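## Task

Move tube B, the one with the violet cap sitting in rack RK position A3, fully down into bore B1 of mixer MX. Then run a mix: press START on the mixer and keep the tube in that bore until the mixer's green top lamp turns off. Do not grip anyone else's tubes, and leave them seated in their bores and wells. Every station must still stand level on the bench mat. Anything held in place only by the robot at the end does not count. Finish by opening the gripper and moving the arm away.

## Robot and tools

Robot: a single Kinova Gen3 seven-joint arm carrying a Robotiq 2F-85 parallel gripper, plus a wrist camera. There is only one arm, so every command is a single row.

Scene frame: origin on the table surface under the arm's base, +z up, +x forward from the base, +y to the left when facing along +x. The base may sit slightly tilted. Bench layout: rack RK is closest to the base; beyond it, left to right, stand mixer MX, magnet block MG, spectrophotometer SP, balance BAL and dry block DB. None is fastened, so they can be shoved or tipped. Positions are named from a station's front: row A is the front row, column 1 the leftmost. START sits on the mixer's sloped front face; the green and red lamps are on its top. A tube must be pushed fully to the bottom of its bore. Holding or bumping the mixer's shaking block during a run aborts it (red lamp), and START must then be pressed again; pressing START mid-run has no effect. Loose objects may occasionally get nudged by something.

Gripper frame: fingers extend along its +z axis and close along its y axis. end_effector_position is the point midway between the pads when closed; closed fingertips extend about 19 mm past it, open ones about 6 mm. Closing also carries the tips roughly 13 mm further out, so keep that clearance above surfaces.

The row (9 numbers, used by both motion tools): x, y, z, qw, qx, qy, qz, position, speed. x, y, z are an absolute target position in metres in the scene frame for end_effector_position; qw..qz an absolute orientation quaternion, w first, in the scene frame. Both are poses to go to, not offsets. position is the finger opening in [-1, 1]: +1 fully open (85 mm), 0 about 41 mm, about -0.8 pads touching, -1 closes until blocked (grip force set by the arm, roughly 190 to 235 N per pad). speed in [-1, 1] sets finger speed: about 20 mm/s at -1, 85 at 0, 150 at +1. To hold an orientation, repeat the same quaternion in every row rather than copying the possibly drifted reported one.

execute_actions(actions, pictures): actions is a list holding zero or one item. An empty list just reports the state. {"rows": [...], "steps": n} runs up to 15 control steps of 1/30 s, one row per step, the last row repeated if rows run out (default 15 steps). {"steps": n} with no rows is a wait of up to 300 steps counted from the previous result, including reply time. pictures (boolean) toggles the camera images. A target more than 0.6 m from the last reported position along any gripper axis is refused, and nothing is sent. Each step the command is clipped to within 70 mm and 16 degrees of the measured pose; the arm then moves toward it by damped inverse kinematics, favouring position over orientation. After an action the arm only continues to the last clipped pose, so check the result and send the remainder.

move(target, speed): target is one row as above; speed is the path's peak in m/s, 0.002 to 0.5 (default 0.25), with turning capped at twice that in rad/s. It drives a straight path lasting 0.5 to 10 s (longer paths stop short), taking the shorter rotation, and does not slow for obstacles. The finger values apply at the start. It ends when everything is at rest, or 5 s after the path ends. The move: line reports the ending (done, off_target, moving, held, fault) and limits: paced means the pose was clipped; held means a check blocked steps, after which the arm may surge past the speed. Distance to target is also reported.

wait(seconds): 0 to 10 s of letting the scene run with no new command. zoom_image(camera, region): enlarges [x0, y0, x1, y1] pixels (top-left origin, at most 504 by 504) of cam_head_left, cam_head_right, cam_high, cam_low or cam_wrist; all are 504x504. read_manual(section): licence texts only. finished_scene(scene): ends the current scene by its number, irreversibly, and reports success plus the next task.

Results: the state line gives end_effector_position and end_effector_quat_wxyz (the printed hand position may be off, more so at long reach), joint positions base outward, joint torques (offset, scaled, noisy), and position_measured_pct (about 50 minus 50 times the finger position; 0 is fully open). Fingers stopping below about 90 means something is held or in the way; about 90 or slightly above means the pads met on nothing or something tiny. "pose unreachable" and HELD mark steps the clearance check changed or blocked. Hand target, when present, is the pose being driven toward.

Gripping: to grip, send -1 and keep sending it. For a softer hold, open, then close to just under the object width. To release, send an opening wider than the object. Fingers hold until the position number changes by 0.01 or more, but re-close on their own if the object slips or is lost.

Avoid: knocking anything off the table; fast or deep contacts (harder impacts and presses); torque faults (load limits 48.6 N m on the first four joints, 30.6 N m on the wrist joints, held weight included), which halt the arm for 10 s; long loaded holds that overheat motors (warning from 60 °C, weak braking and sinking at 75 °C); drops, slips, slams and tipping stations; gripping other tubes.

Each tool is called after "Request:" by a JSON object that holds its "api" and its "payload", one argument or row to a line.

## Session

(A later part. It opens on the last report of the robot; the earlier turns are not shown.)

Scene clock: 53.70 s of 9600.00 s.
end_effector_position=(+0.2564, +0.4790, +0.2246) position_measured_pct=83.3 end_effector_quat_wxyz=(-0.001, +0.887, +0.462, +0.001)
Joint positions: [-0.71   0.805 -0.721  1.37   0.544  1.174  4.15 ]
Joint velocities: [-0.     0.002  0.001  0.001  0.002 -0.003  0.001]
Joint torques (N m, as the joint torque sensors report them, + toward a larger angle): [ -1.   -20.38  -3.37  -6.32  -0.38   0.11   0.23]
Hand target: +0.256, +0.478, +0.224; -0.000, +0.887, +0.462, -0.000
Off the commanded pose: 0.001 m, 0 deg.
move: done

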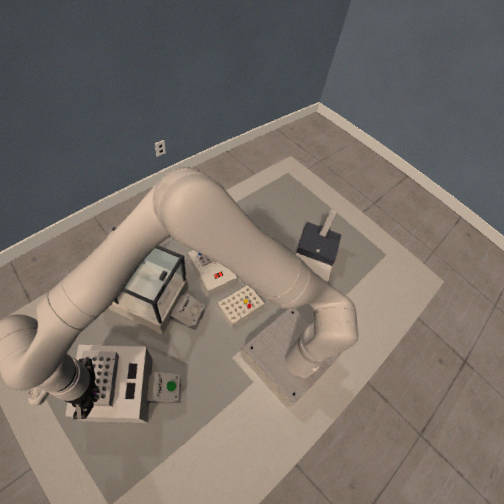

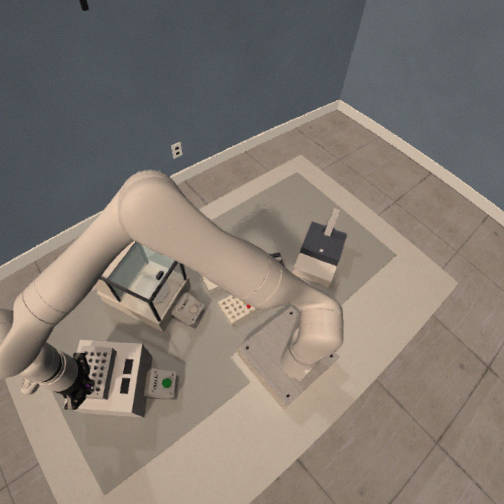

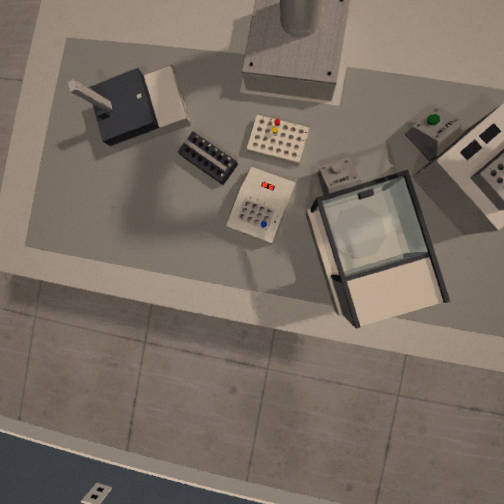

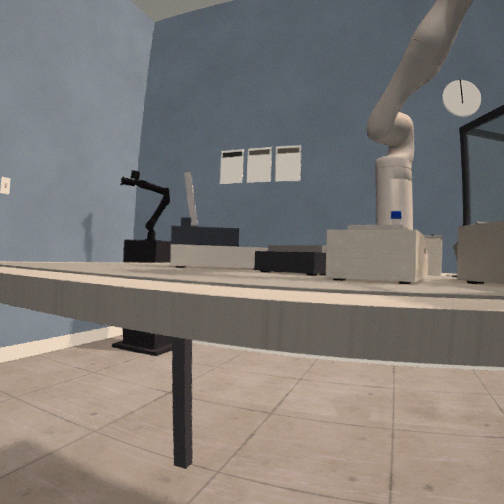

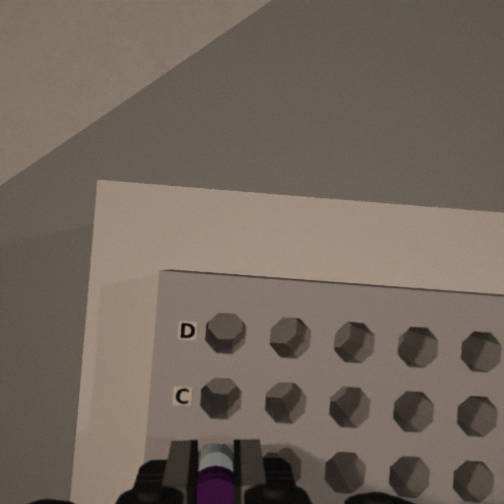

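It's in. Lower a little more, release, lift, close, push.

Request:
{"api": "move", "payload": {
  "target": [0.2563, 0.4786, 0.218, 0, 0.887, 0.4617, 0, -1, 0],
  "speed": 0.02
}}

Request:
{"api": "move", "payload": {
  "target": [0.2563, 0.4786, 0.219, 0, 0.887, 0.4617, 0, -0.3, 0],
  "speed": 0.02
}}

Request:
{"api": "move", "payload": {
  "target": [0.2545, 0.4760, 0.255, 0, 0.887, 0.4617, 0, -0.3, 0],
  "speed": 0.06
}}

Request:
{"api": "move", "payload": {
  "target": [0.2545, 0.4760, 0.250, 0, 0.887, 0.4617, 0, -1, 1],
  "speed": 0.02
}}

Request:
{"api": "move", "payload": {
  "target": [0.2545, 0.4760, 0.221, 0, 0.887, 0.4617, 0, -1, 1],
  "speed": 0.02
}}

Scene clock: 61.97 s of 9600.00 s.
end_effector_position=(+0.2565, +0.4791, +0.2184) position_measured_pct=83.3 end_effector_quat_wxyz=(-0.001, +0.887, +0.462, +0.001)
Joint positions: [-0.711  0.813 -0.717  1.376  0.549  1.162  4.146]
Joint velocities: [-0.     0.001  0.     0.003  0.001 -0.002  0.   ]
Joint torques (N m, as the joint torque sensors report them, + toward a larger angle): [ -0.72 -20.34  -3.42  -6.43   0.02   0.37   0.12]
Hand target: +0.256, +0.479, +0.218; -0.000, +0.887, +0.462, -0.000
Off the commanded pose: 0.001 m, 0 deg.
move: done

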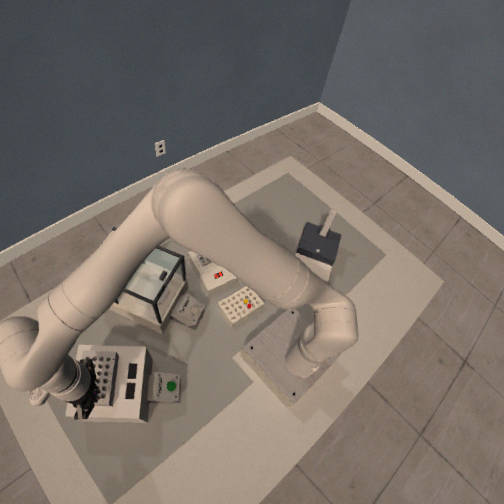

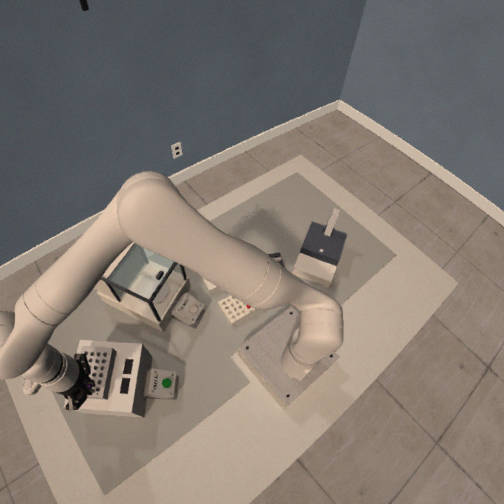

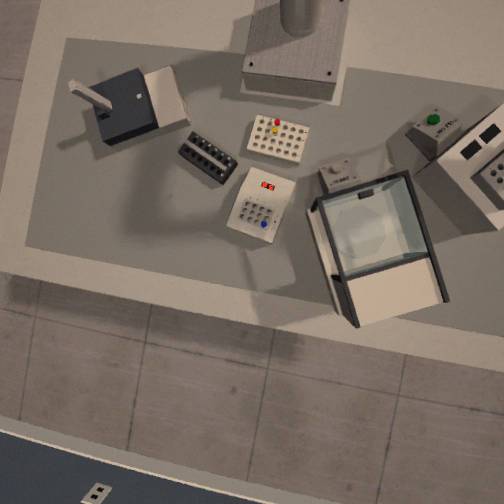

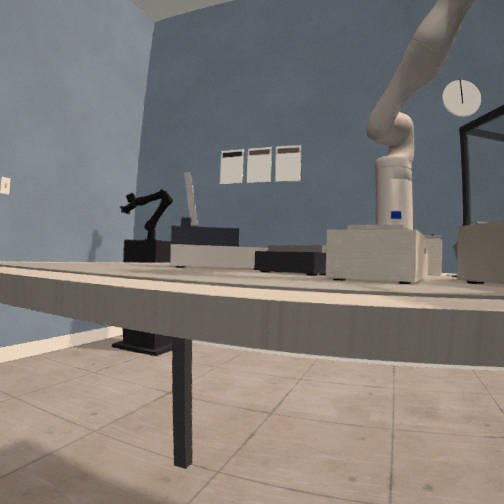

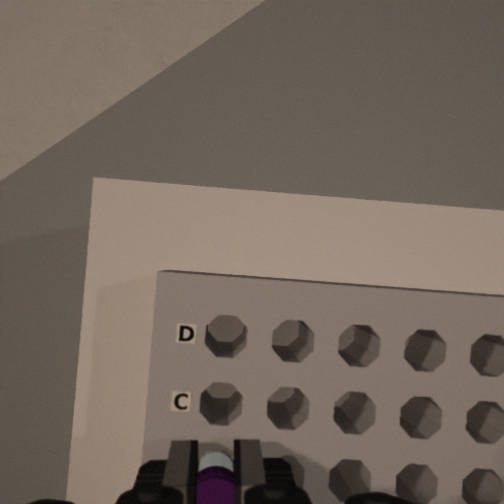

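Scene clock: 62.67 s of 9600.00 s.
end_effector_position=(+0.2563, +0.4786, +0.2190) position_measured_pct=65.1 end_effector_quat_wxyz=(-0.000, +0.887, +0.462, +0.000)
Joint positions: [-0.711  0.812 -0.717  1.376  0.548  1.164  4.146]
Joint velocities: [-0.     0.    -0.001 -0.001 -0.     0.     0.001]
Joint torques (N m, as the joint torque sensors report them, + toward a larger angle): [ -0.27 -21.03  -3.69  -7.08   0.09  -0.08   0.13]
Hand target: +0.256, +0.479, +0.219; +0.000, +0.887, +0.462, +0.000
Off the commanded pose: 0.000 m, 0 deg.
move: done

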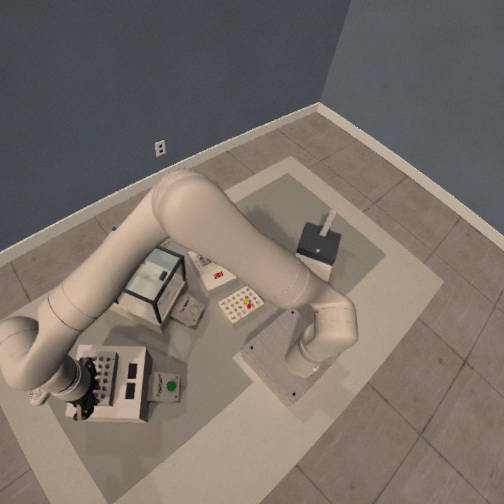

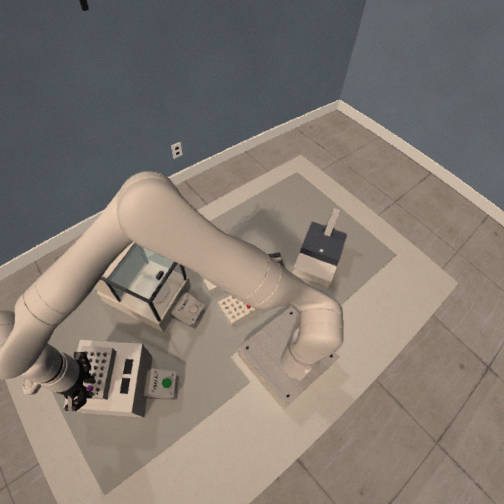

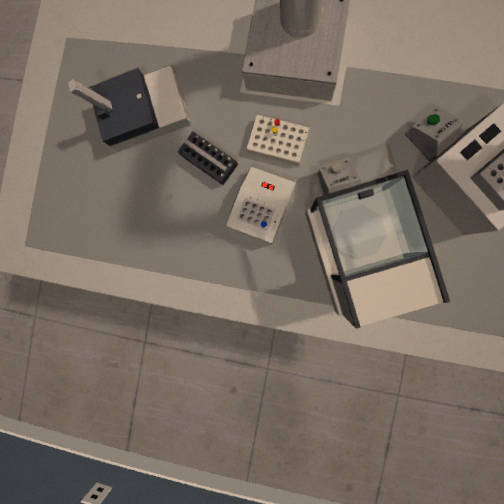

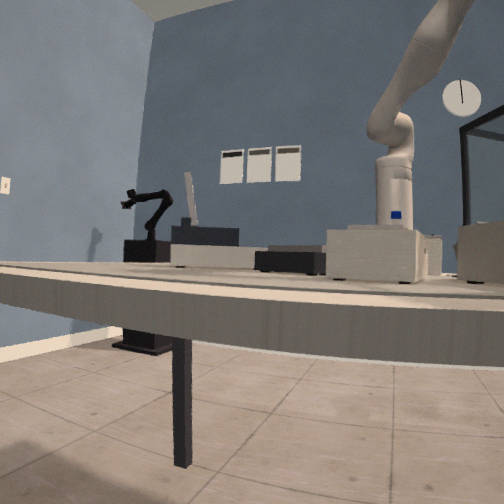

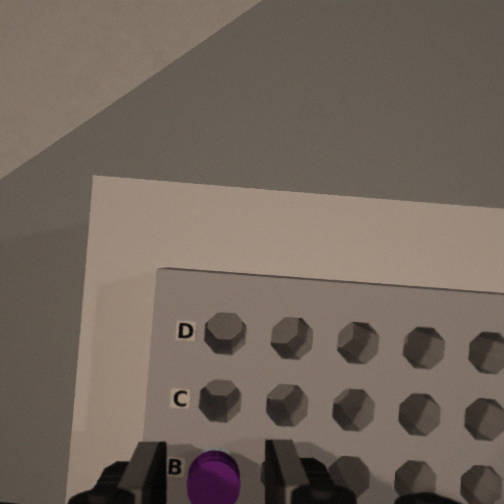

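Scene clock: 63.60 s of 9600.00 s.
end_effector_position=(+0.2545, +0.4760, +0.2548) position_measured_pct=65.1 end_effector_quat_wxyz=(+0.000, +0.887, +0.462, -0.000)
Joint positions: [-0.704  0.765 -0.737  1.339  0.517  1.239  4.168]
Joint velocities: [ 0.001 -0.003  0.001 -0.001 -0.001  0.003 -0.002]
Joint torques (N m, as the joint torque sensors report them, + toward a larger angle): [ -0.45 -20.32  -3.2   -7.27  -0.2    0.     0.36]
Hand target: +0.255, +0.476, +0.255; +0.000, +0.887, +0.462, +0.000
Off the commanded pose: 0.000 m, 0 deg.
move: done

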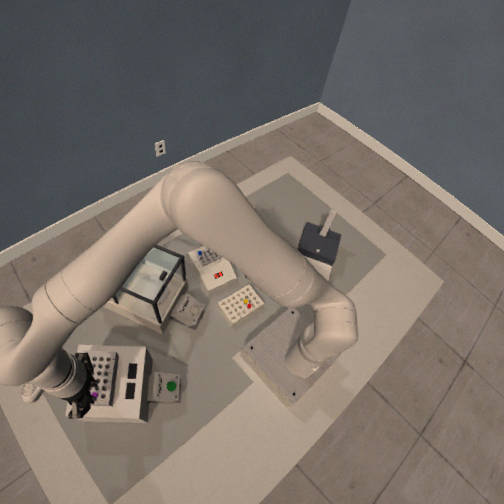

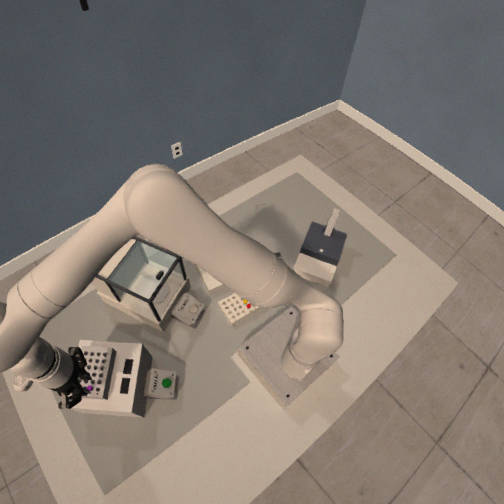

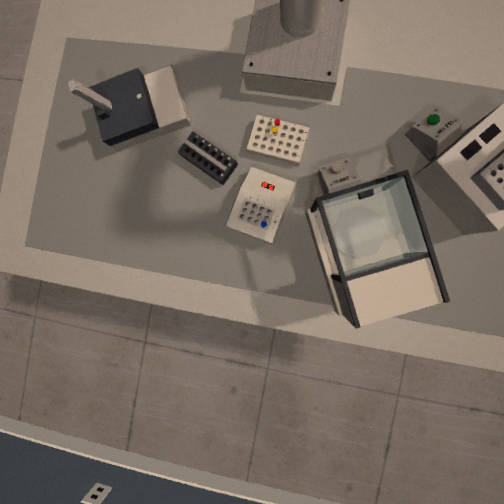

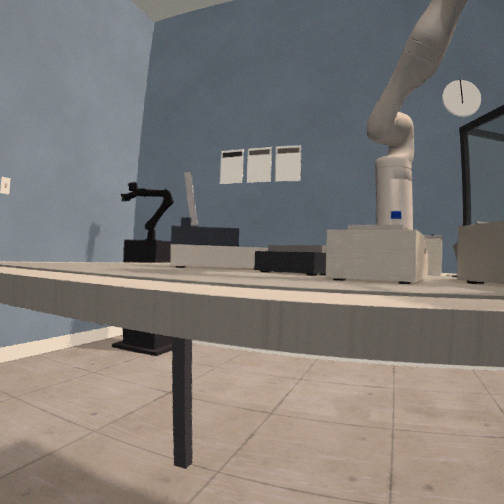

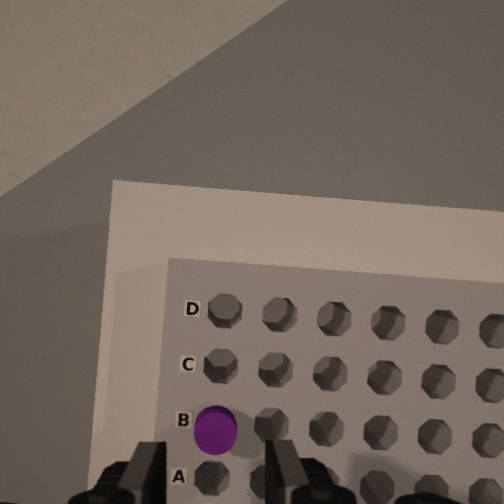

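Scene clock: 64.30 s of 9600.00 s.
end_effector_position=(+0.2545, +0.4760, +0.2501) position_measured_pct=91.7 end_effector_quat_wxyz=(-0.000, +0.887, +0.462, +0.000)
Joint positions: [-0.705  0.77  -0.735  1.346  0.52   1.228  4.165]
Joint velocities: [-0.     0.001  0.001  0.001  0.    -0.002  0.001]
Joint torques (N m, as the joint torque sensors report them, + toward a larger angle): [  0.14 -20.25  -3.63  -7.6    0.02  -0.18   0.48]
Hand target: +0.254, +0.476, +0.250; -0.000, +0.887, +0.462, -0.000
Off the commanded pose: 0.000 m, 0 deg.
move: done

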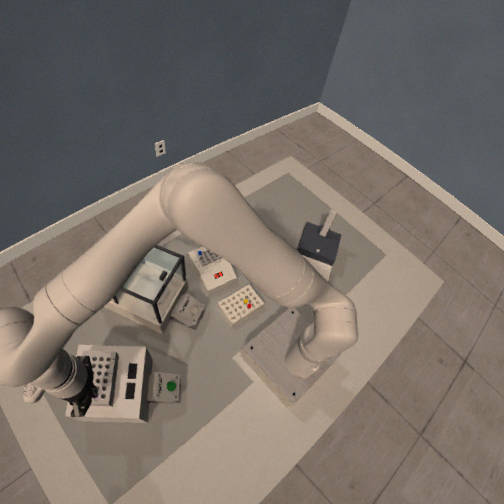

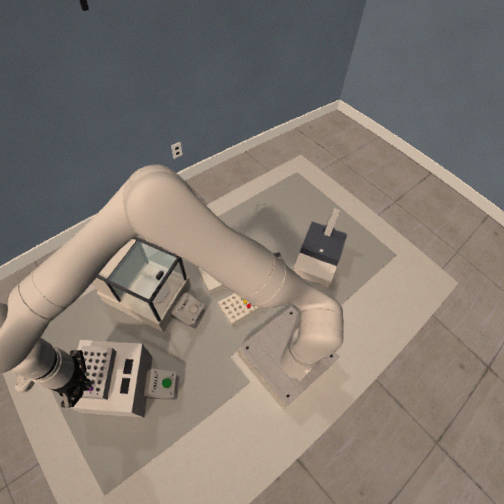

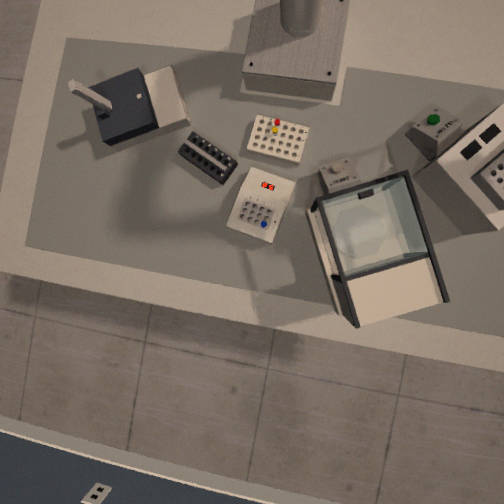

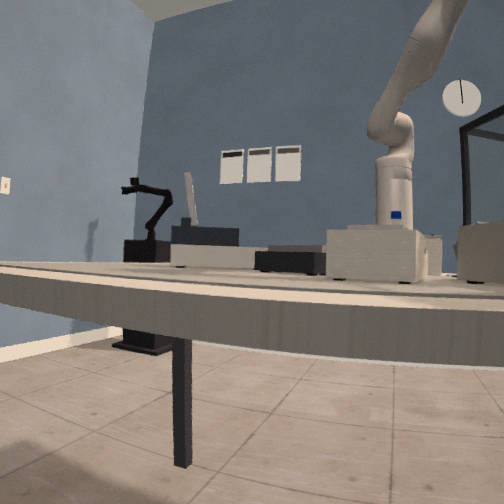

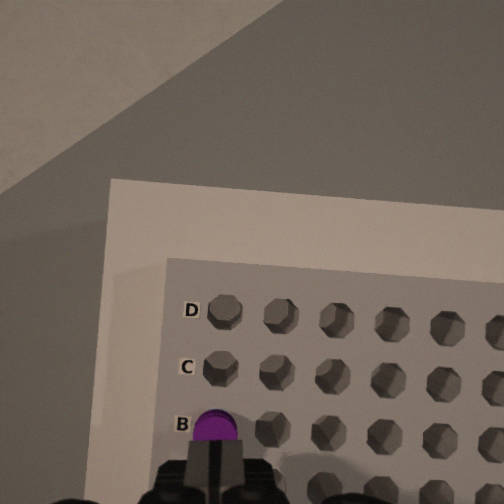

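Scene clock: 65.97 s of 9600.00 s.
end_effector_position=(+0.2547, +0.4772, +0.2280) position_measured_pct=91.7 end_effector_quat_wxyz=(-0.002, +0.887, +0.462, +0.004)
Joint positions: [-0.707  0.792 -0.724  1.384  0.545  1.168  4.144]
Joint velocities: [ 0.001 -0.001 -0.002  0.003  0.003 -0.002 -0.002]
Joint torques (N m, as the joint torque sensors report them, + toward a larger angle): [ -0.52 -11.04  -1.45  -5.48   0.46  -2.7    0.35]
Hand target: +0.254, +0.476, +0.221; -0.000, +0.887, +0.462, -0.000
Off the commanded pose: 0.007 m, 1 deg.
move: off_target

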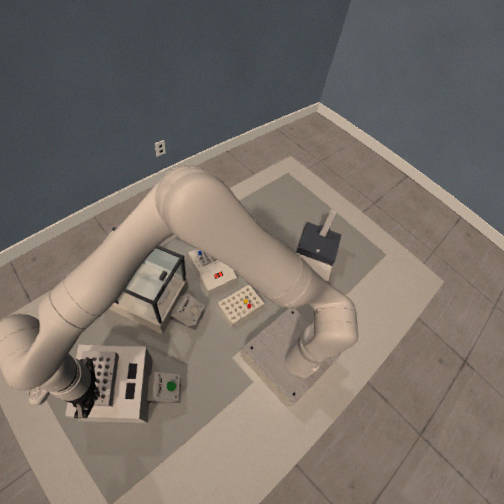

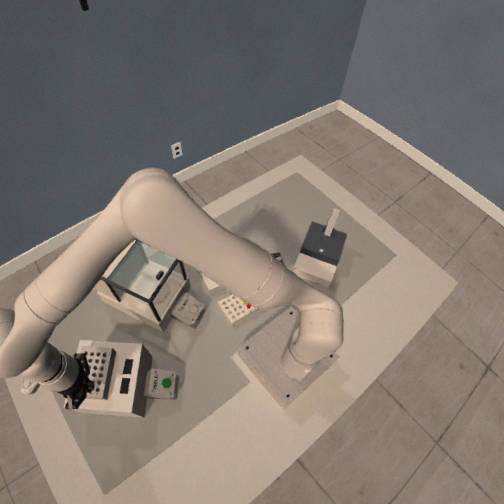

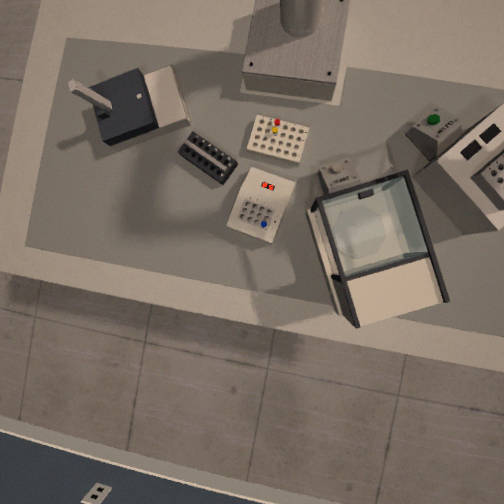

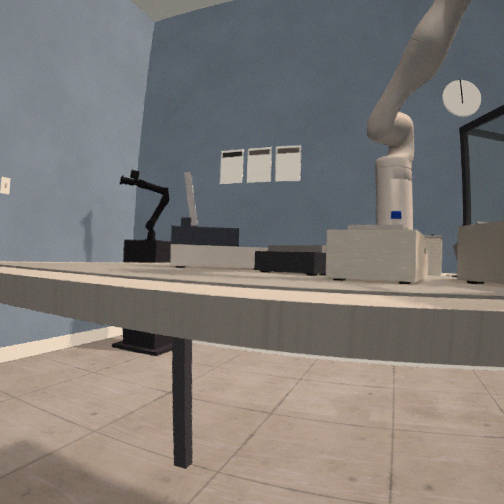

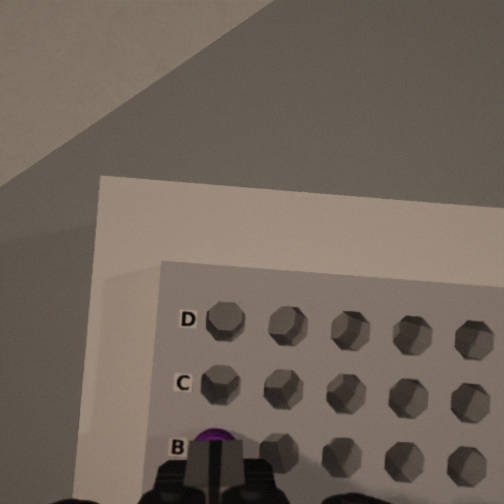

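Request:
{"api": "move", "payload": {
  "target": [0.2545, 0.4760, 0.27, 0, 0.887, 0.4617, 0, -1, 1],
  "speed": 0.1
}}

Request:
{"api": "move", "payload": {
  "target": [0.19, 0.3175, 0.25, 0, 0.906, 0.423, 0, -1, 1],
  "speed": 0.25
}}

Request:
{"api": "move", "payload": {
  "target": [0.19, 0.3175, 0.145, 0, 0.906, 0.423, 0, -1, 1],
  "speed": 0.12
}}

Scene clock: 74.00 s of 9600.00 s.
end_effector_position=(+0.2545, +0.4759, +0.2699) position_measured_pct=91.7 end_effector_quat_wxyz=(+0.000, +0.887, +0.462, +0.000)
Joint positions: [-0.704  0.75  -0.744  1.315  0.506  1.275  4.178]
Joint velocities: [ 0.    -0.001 -0.    -0.003 -0.002  0.003  0.002]
Joint torques (N m, as the joint torque sensors report them, + toward a larger angle): [ -0.23 -20.14  -3.49  -7.35  -0.1   -0.09  -0.21]
Hand target: +0.255, +0.476, +0.270; +0.000, +0.887, +0.462, +0.000
Off the commanded pose: 0.000 m, 0 deg.
move: done

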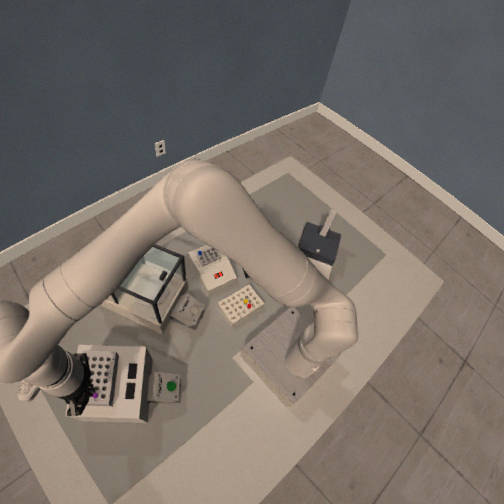

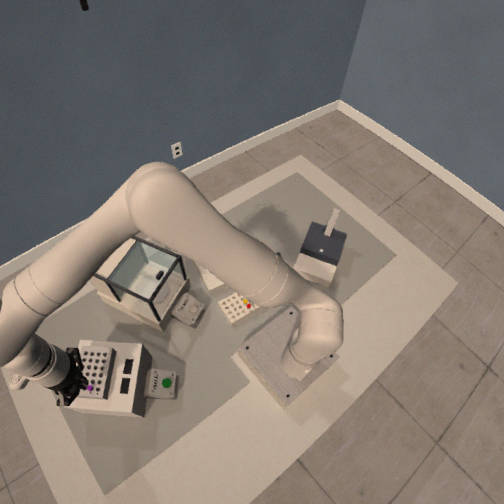

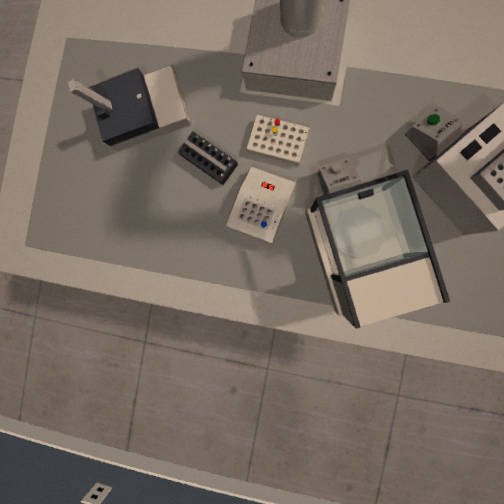

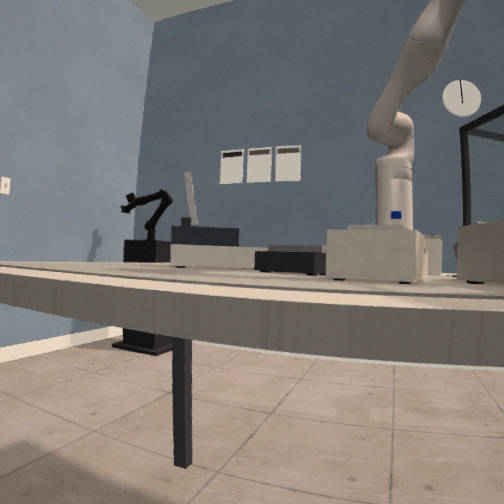

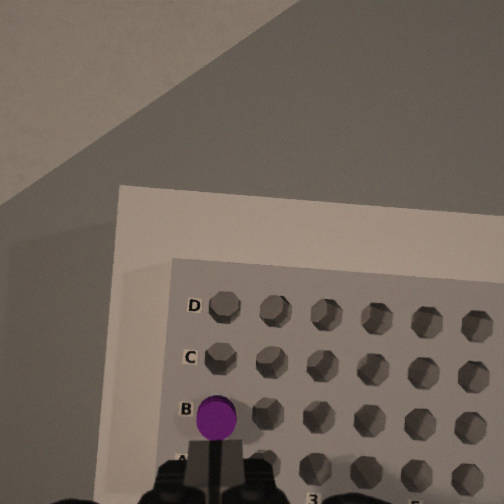

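Scene clock: 75.23 s of 9600.00 s.
end_effector_position=(+0.1895, +0.3177, +0.2494) position_measured_pct=91.7 end_effector_quat_wxyz=(+0.000, +0.906, +0.424, -0.001)
Joint positions: [-0.46   0.44  -0.822  1.942  0.398  0.939  4.078]
Joint velocities: [ 0.013 -0.015  0.     0.006 -0.003 -0.005  0.004]
Joint torques (N m, as the joint torque sensors report them, + toward a larger angle): [ -0.56 -11.82  -1.83  -6.34  -0.02  -0.15   0.16]
Hand target: +0.190, +0.317, +0.250; +0.000, +0.906, +0.424, -0.000
Off the commanded pose: 0.001 m, 0 deg.
move: done

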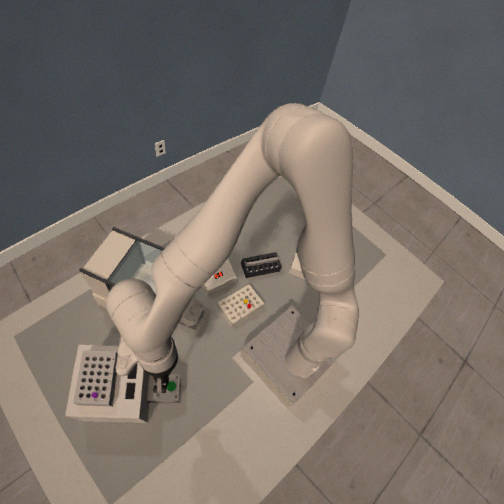

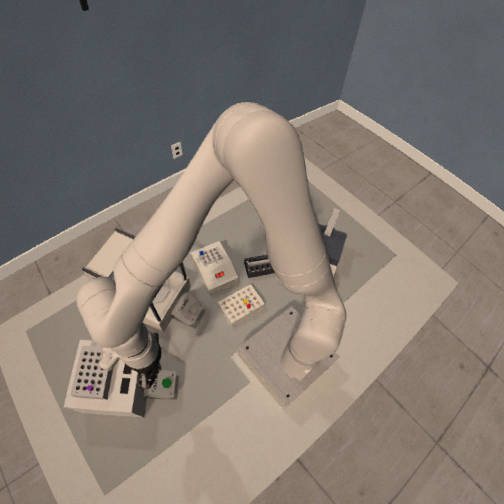

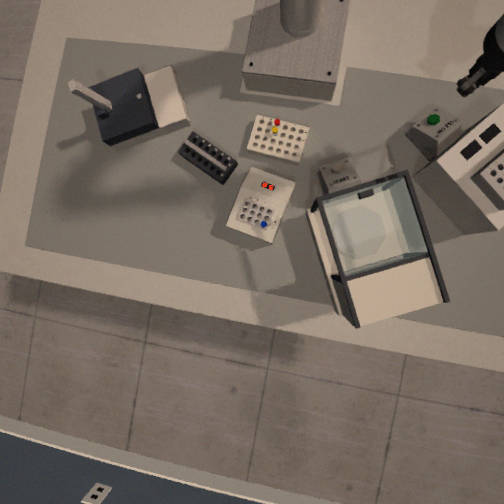

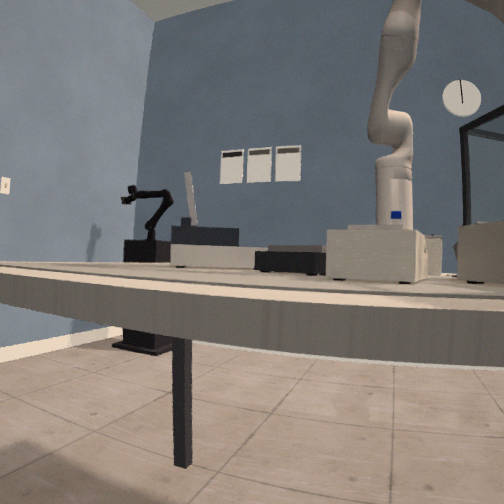

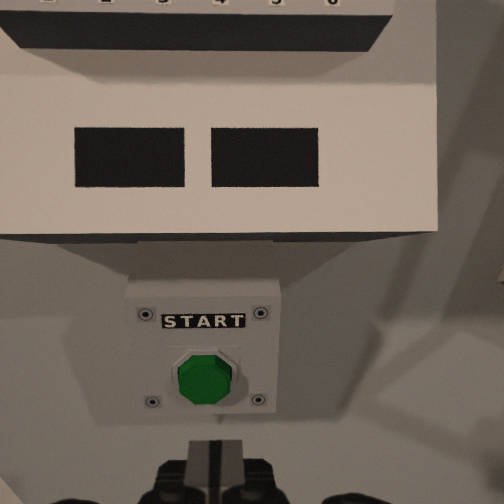

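Scene clock: 76.57 s of 9600.00 s.
end_effector_position=(+0.1899, +0.3177, +0.1452) position_measured_pct=91.7 end_effector_quat_wxyz=(-0.001, +0.906, +0.423, -0.000)
Joint positions: [-0.596  0.633 -0.66   2.069  0.638  0.658  3.865]
Joint velocities: [-0.005  0.004  0.001  0.     0.002 -0.002 -0.005]
Joint torques (N m, as the joint torque sensors report them, + toward a larger angle): [ -0.07 -14.55  -2.15  -4.22   0.11  -0.06  -0.13]
Hand target: +0.190, +0.318, +0.145; -0.001, +0.906, +0.423, -0.000
Off the commanded pose: 0.000 m, 0 deg.
move: done

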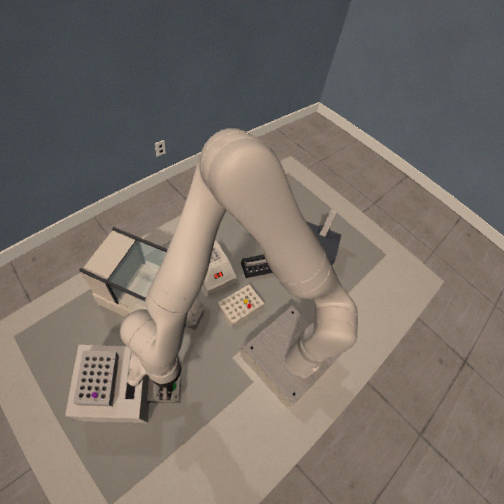

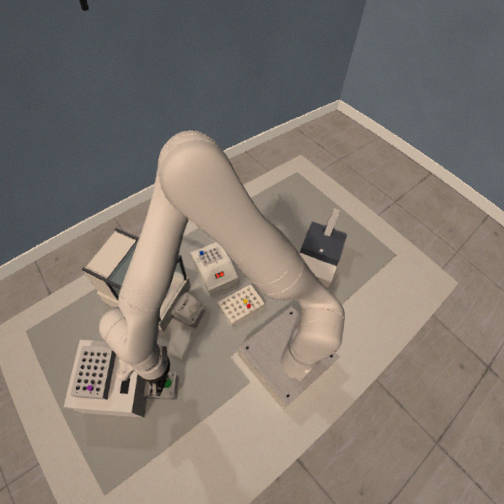

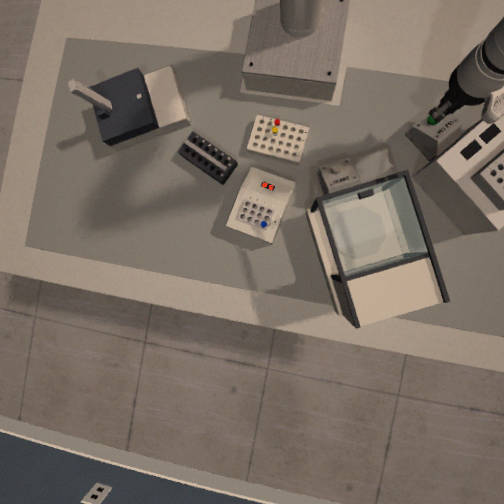

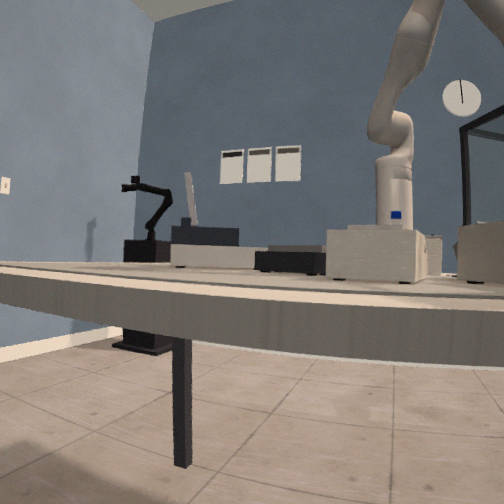

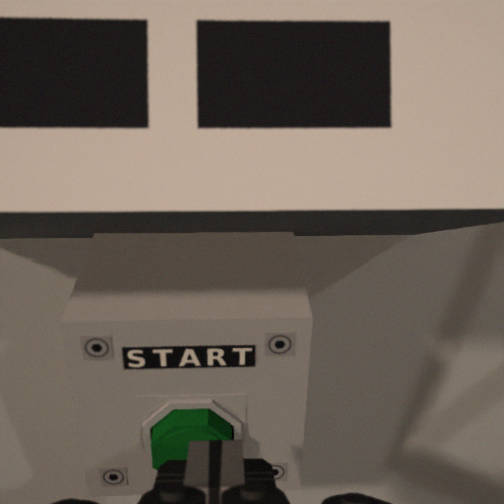

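Request:
{"api": "move", "payload": {
  "target": [0.1808, 0.3176, 0.135, 0, 0.906, 0.423, 0, -1, 1],
  "speed": 0.05
}}

Request:
{"api": "move", "payload": {
  "target": [0.1808, 0.3176, 0.110, 0, 0.906, 0.423, 0, -1, 1],
  "speed": 0.025
}}

Scene clock: 81.40 s of 9600.00 s.
end_effector_position=(+0.1810, +0.3176, +0.1351) position_measured_pct=91.7 end_effector_quat_wxyz=(-0.000, +0.906, +0.423, -0.000)
Joint positions: [-0.635  0.646 -0.635  2.092  0.665  0.621  3.815]
Joint velocities: [-0.006  0.002  0.003  0.002  0.004 -0.004 -0.006]
Joint torques (N m, as the joint torque sensors report them, + toward a larger angle): [ -0.98 -14.85  -2.16  -4.27   0.07  -0.55   0.18]
Hand target: +0.181, +0.318, +0.135; -0.000, +0.906, +0.423, -0.000
Off the commanded pose: 0.000 m, 0 deg.
move: done

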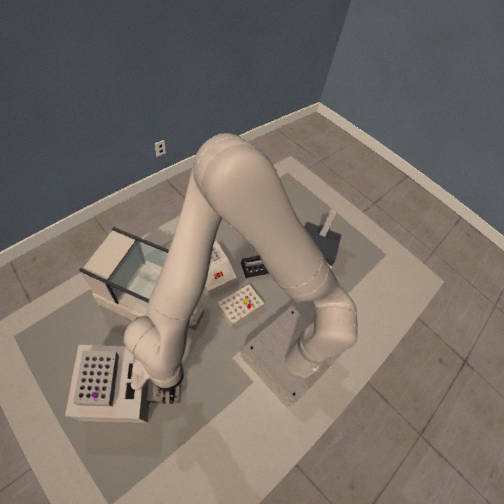

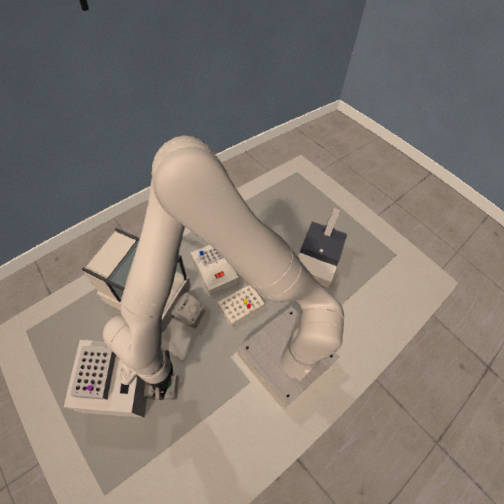

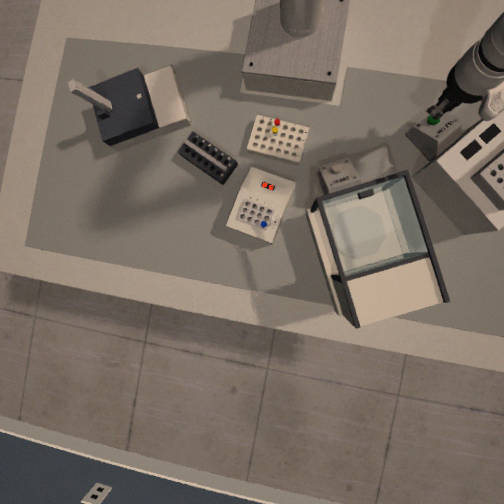

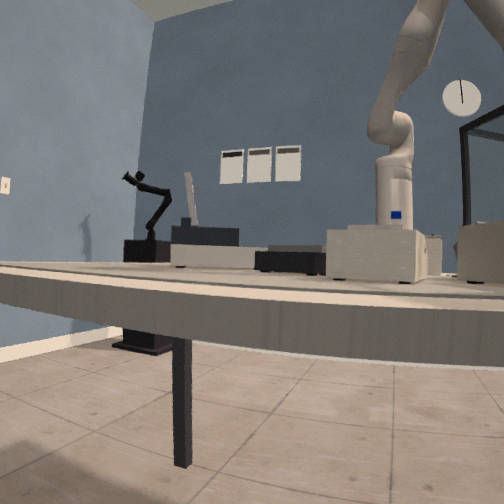

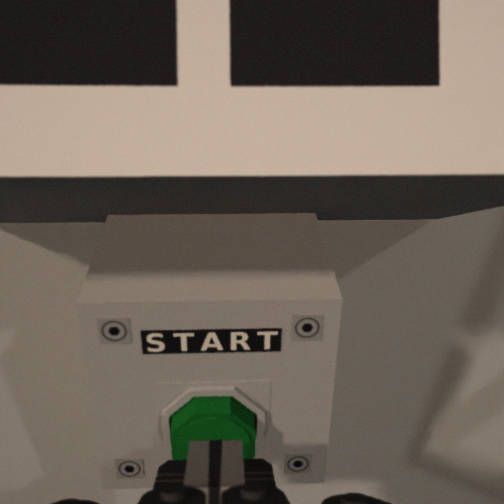

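Scene clock: 82.63 s of 9600.00 s.
end_effector_position=(+0.1808, +0.3180, +0.1130) position_measured_pct=91.7 end_effector_quat_wxyz=(-0.000, +0.906, +0.424, +0.002)
Joint positions: [-0.679  0.689 -0.578  2.109  0.731  0.557  3.756]
Joint velocities: [-0.006 -0.002  0.003  0.004  0.007 -0.004 -0.006]
Joint torques (N m, as the joint torque sensors report them, + toward a larger angle): [ 0.09 -8.38  0.18 -5.12  0.88 -1.71  0.04]
Hand target: +0.181, +0.318, +0.110; -0.000, +0.906, +0.423, -0.000
Off the commanded pose: 0.003 m, 0 deg.
move: done

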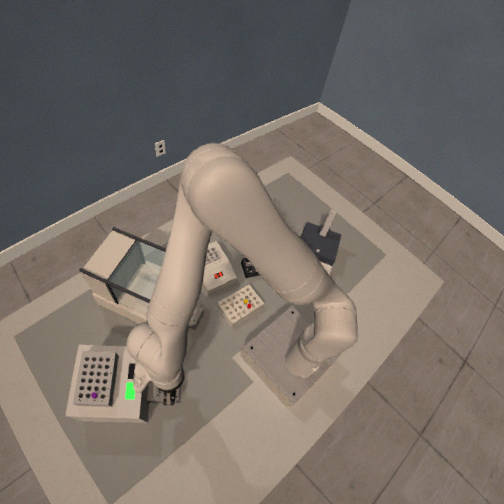

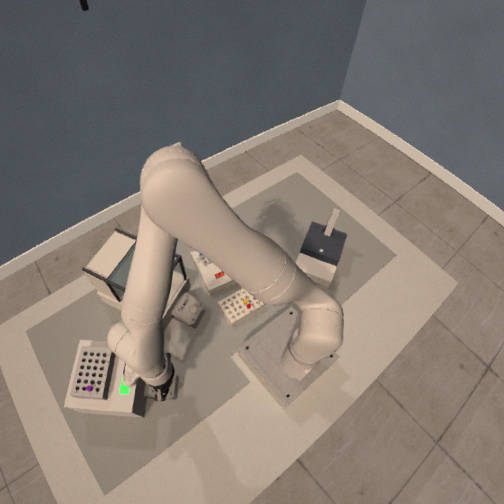

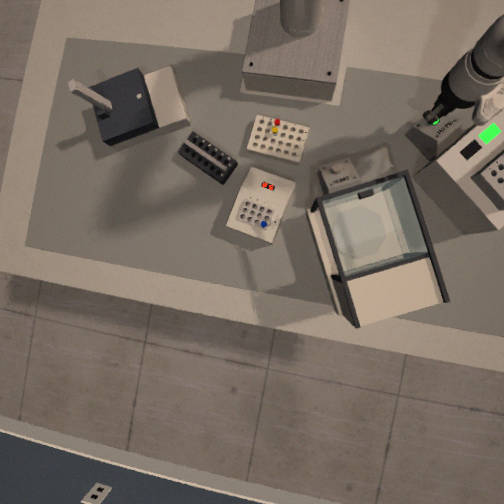

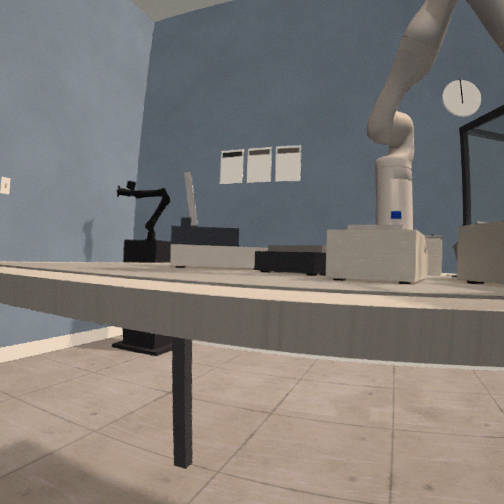

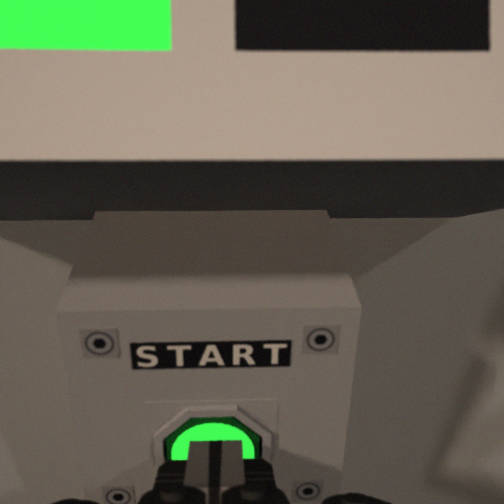

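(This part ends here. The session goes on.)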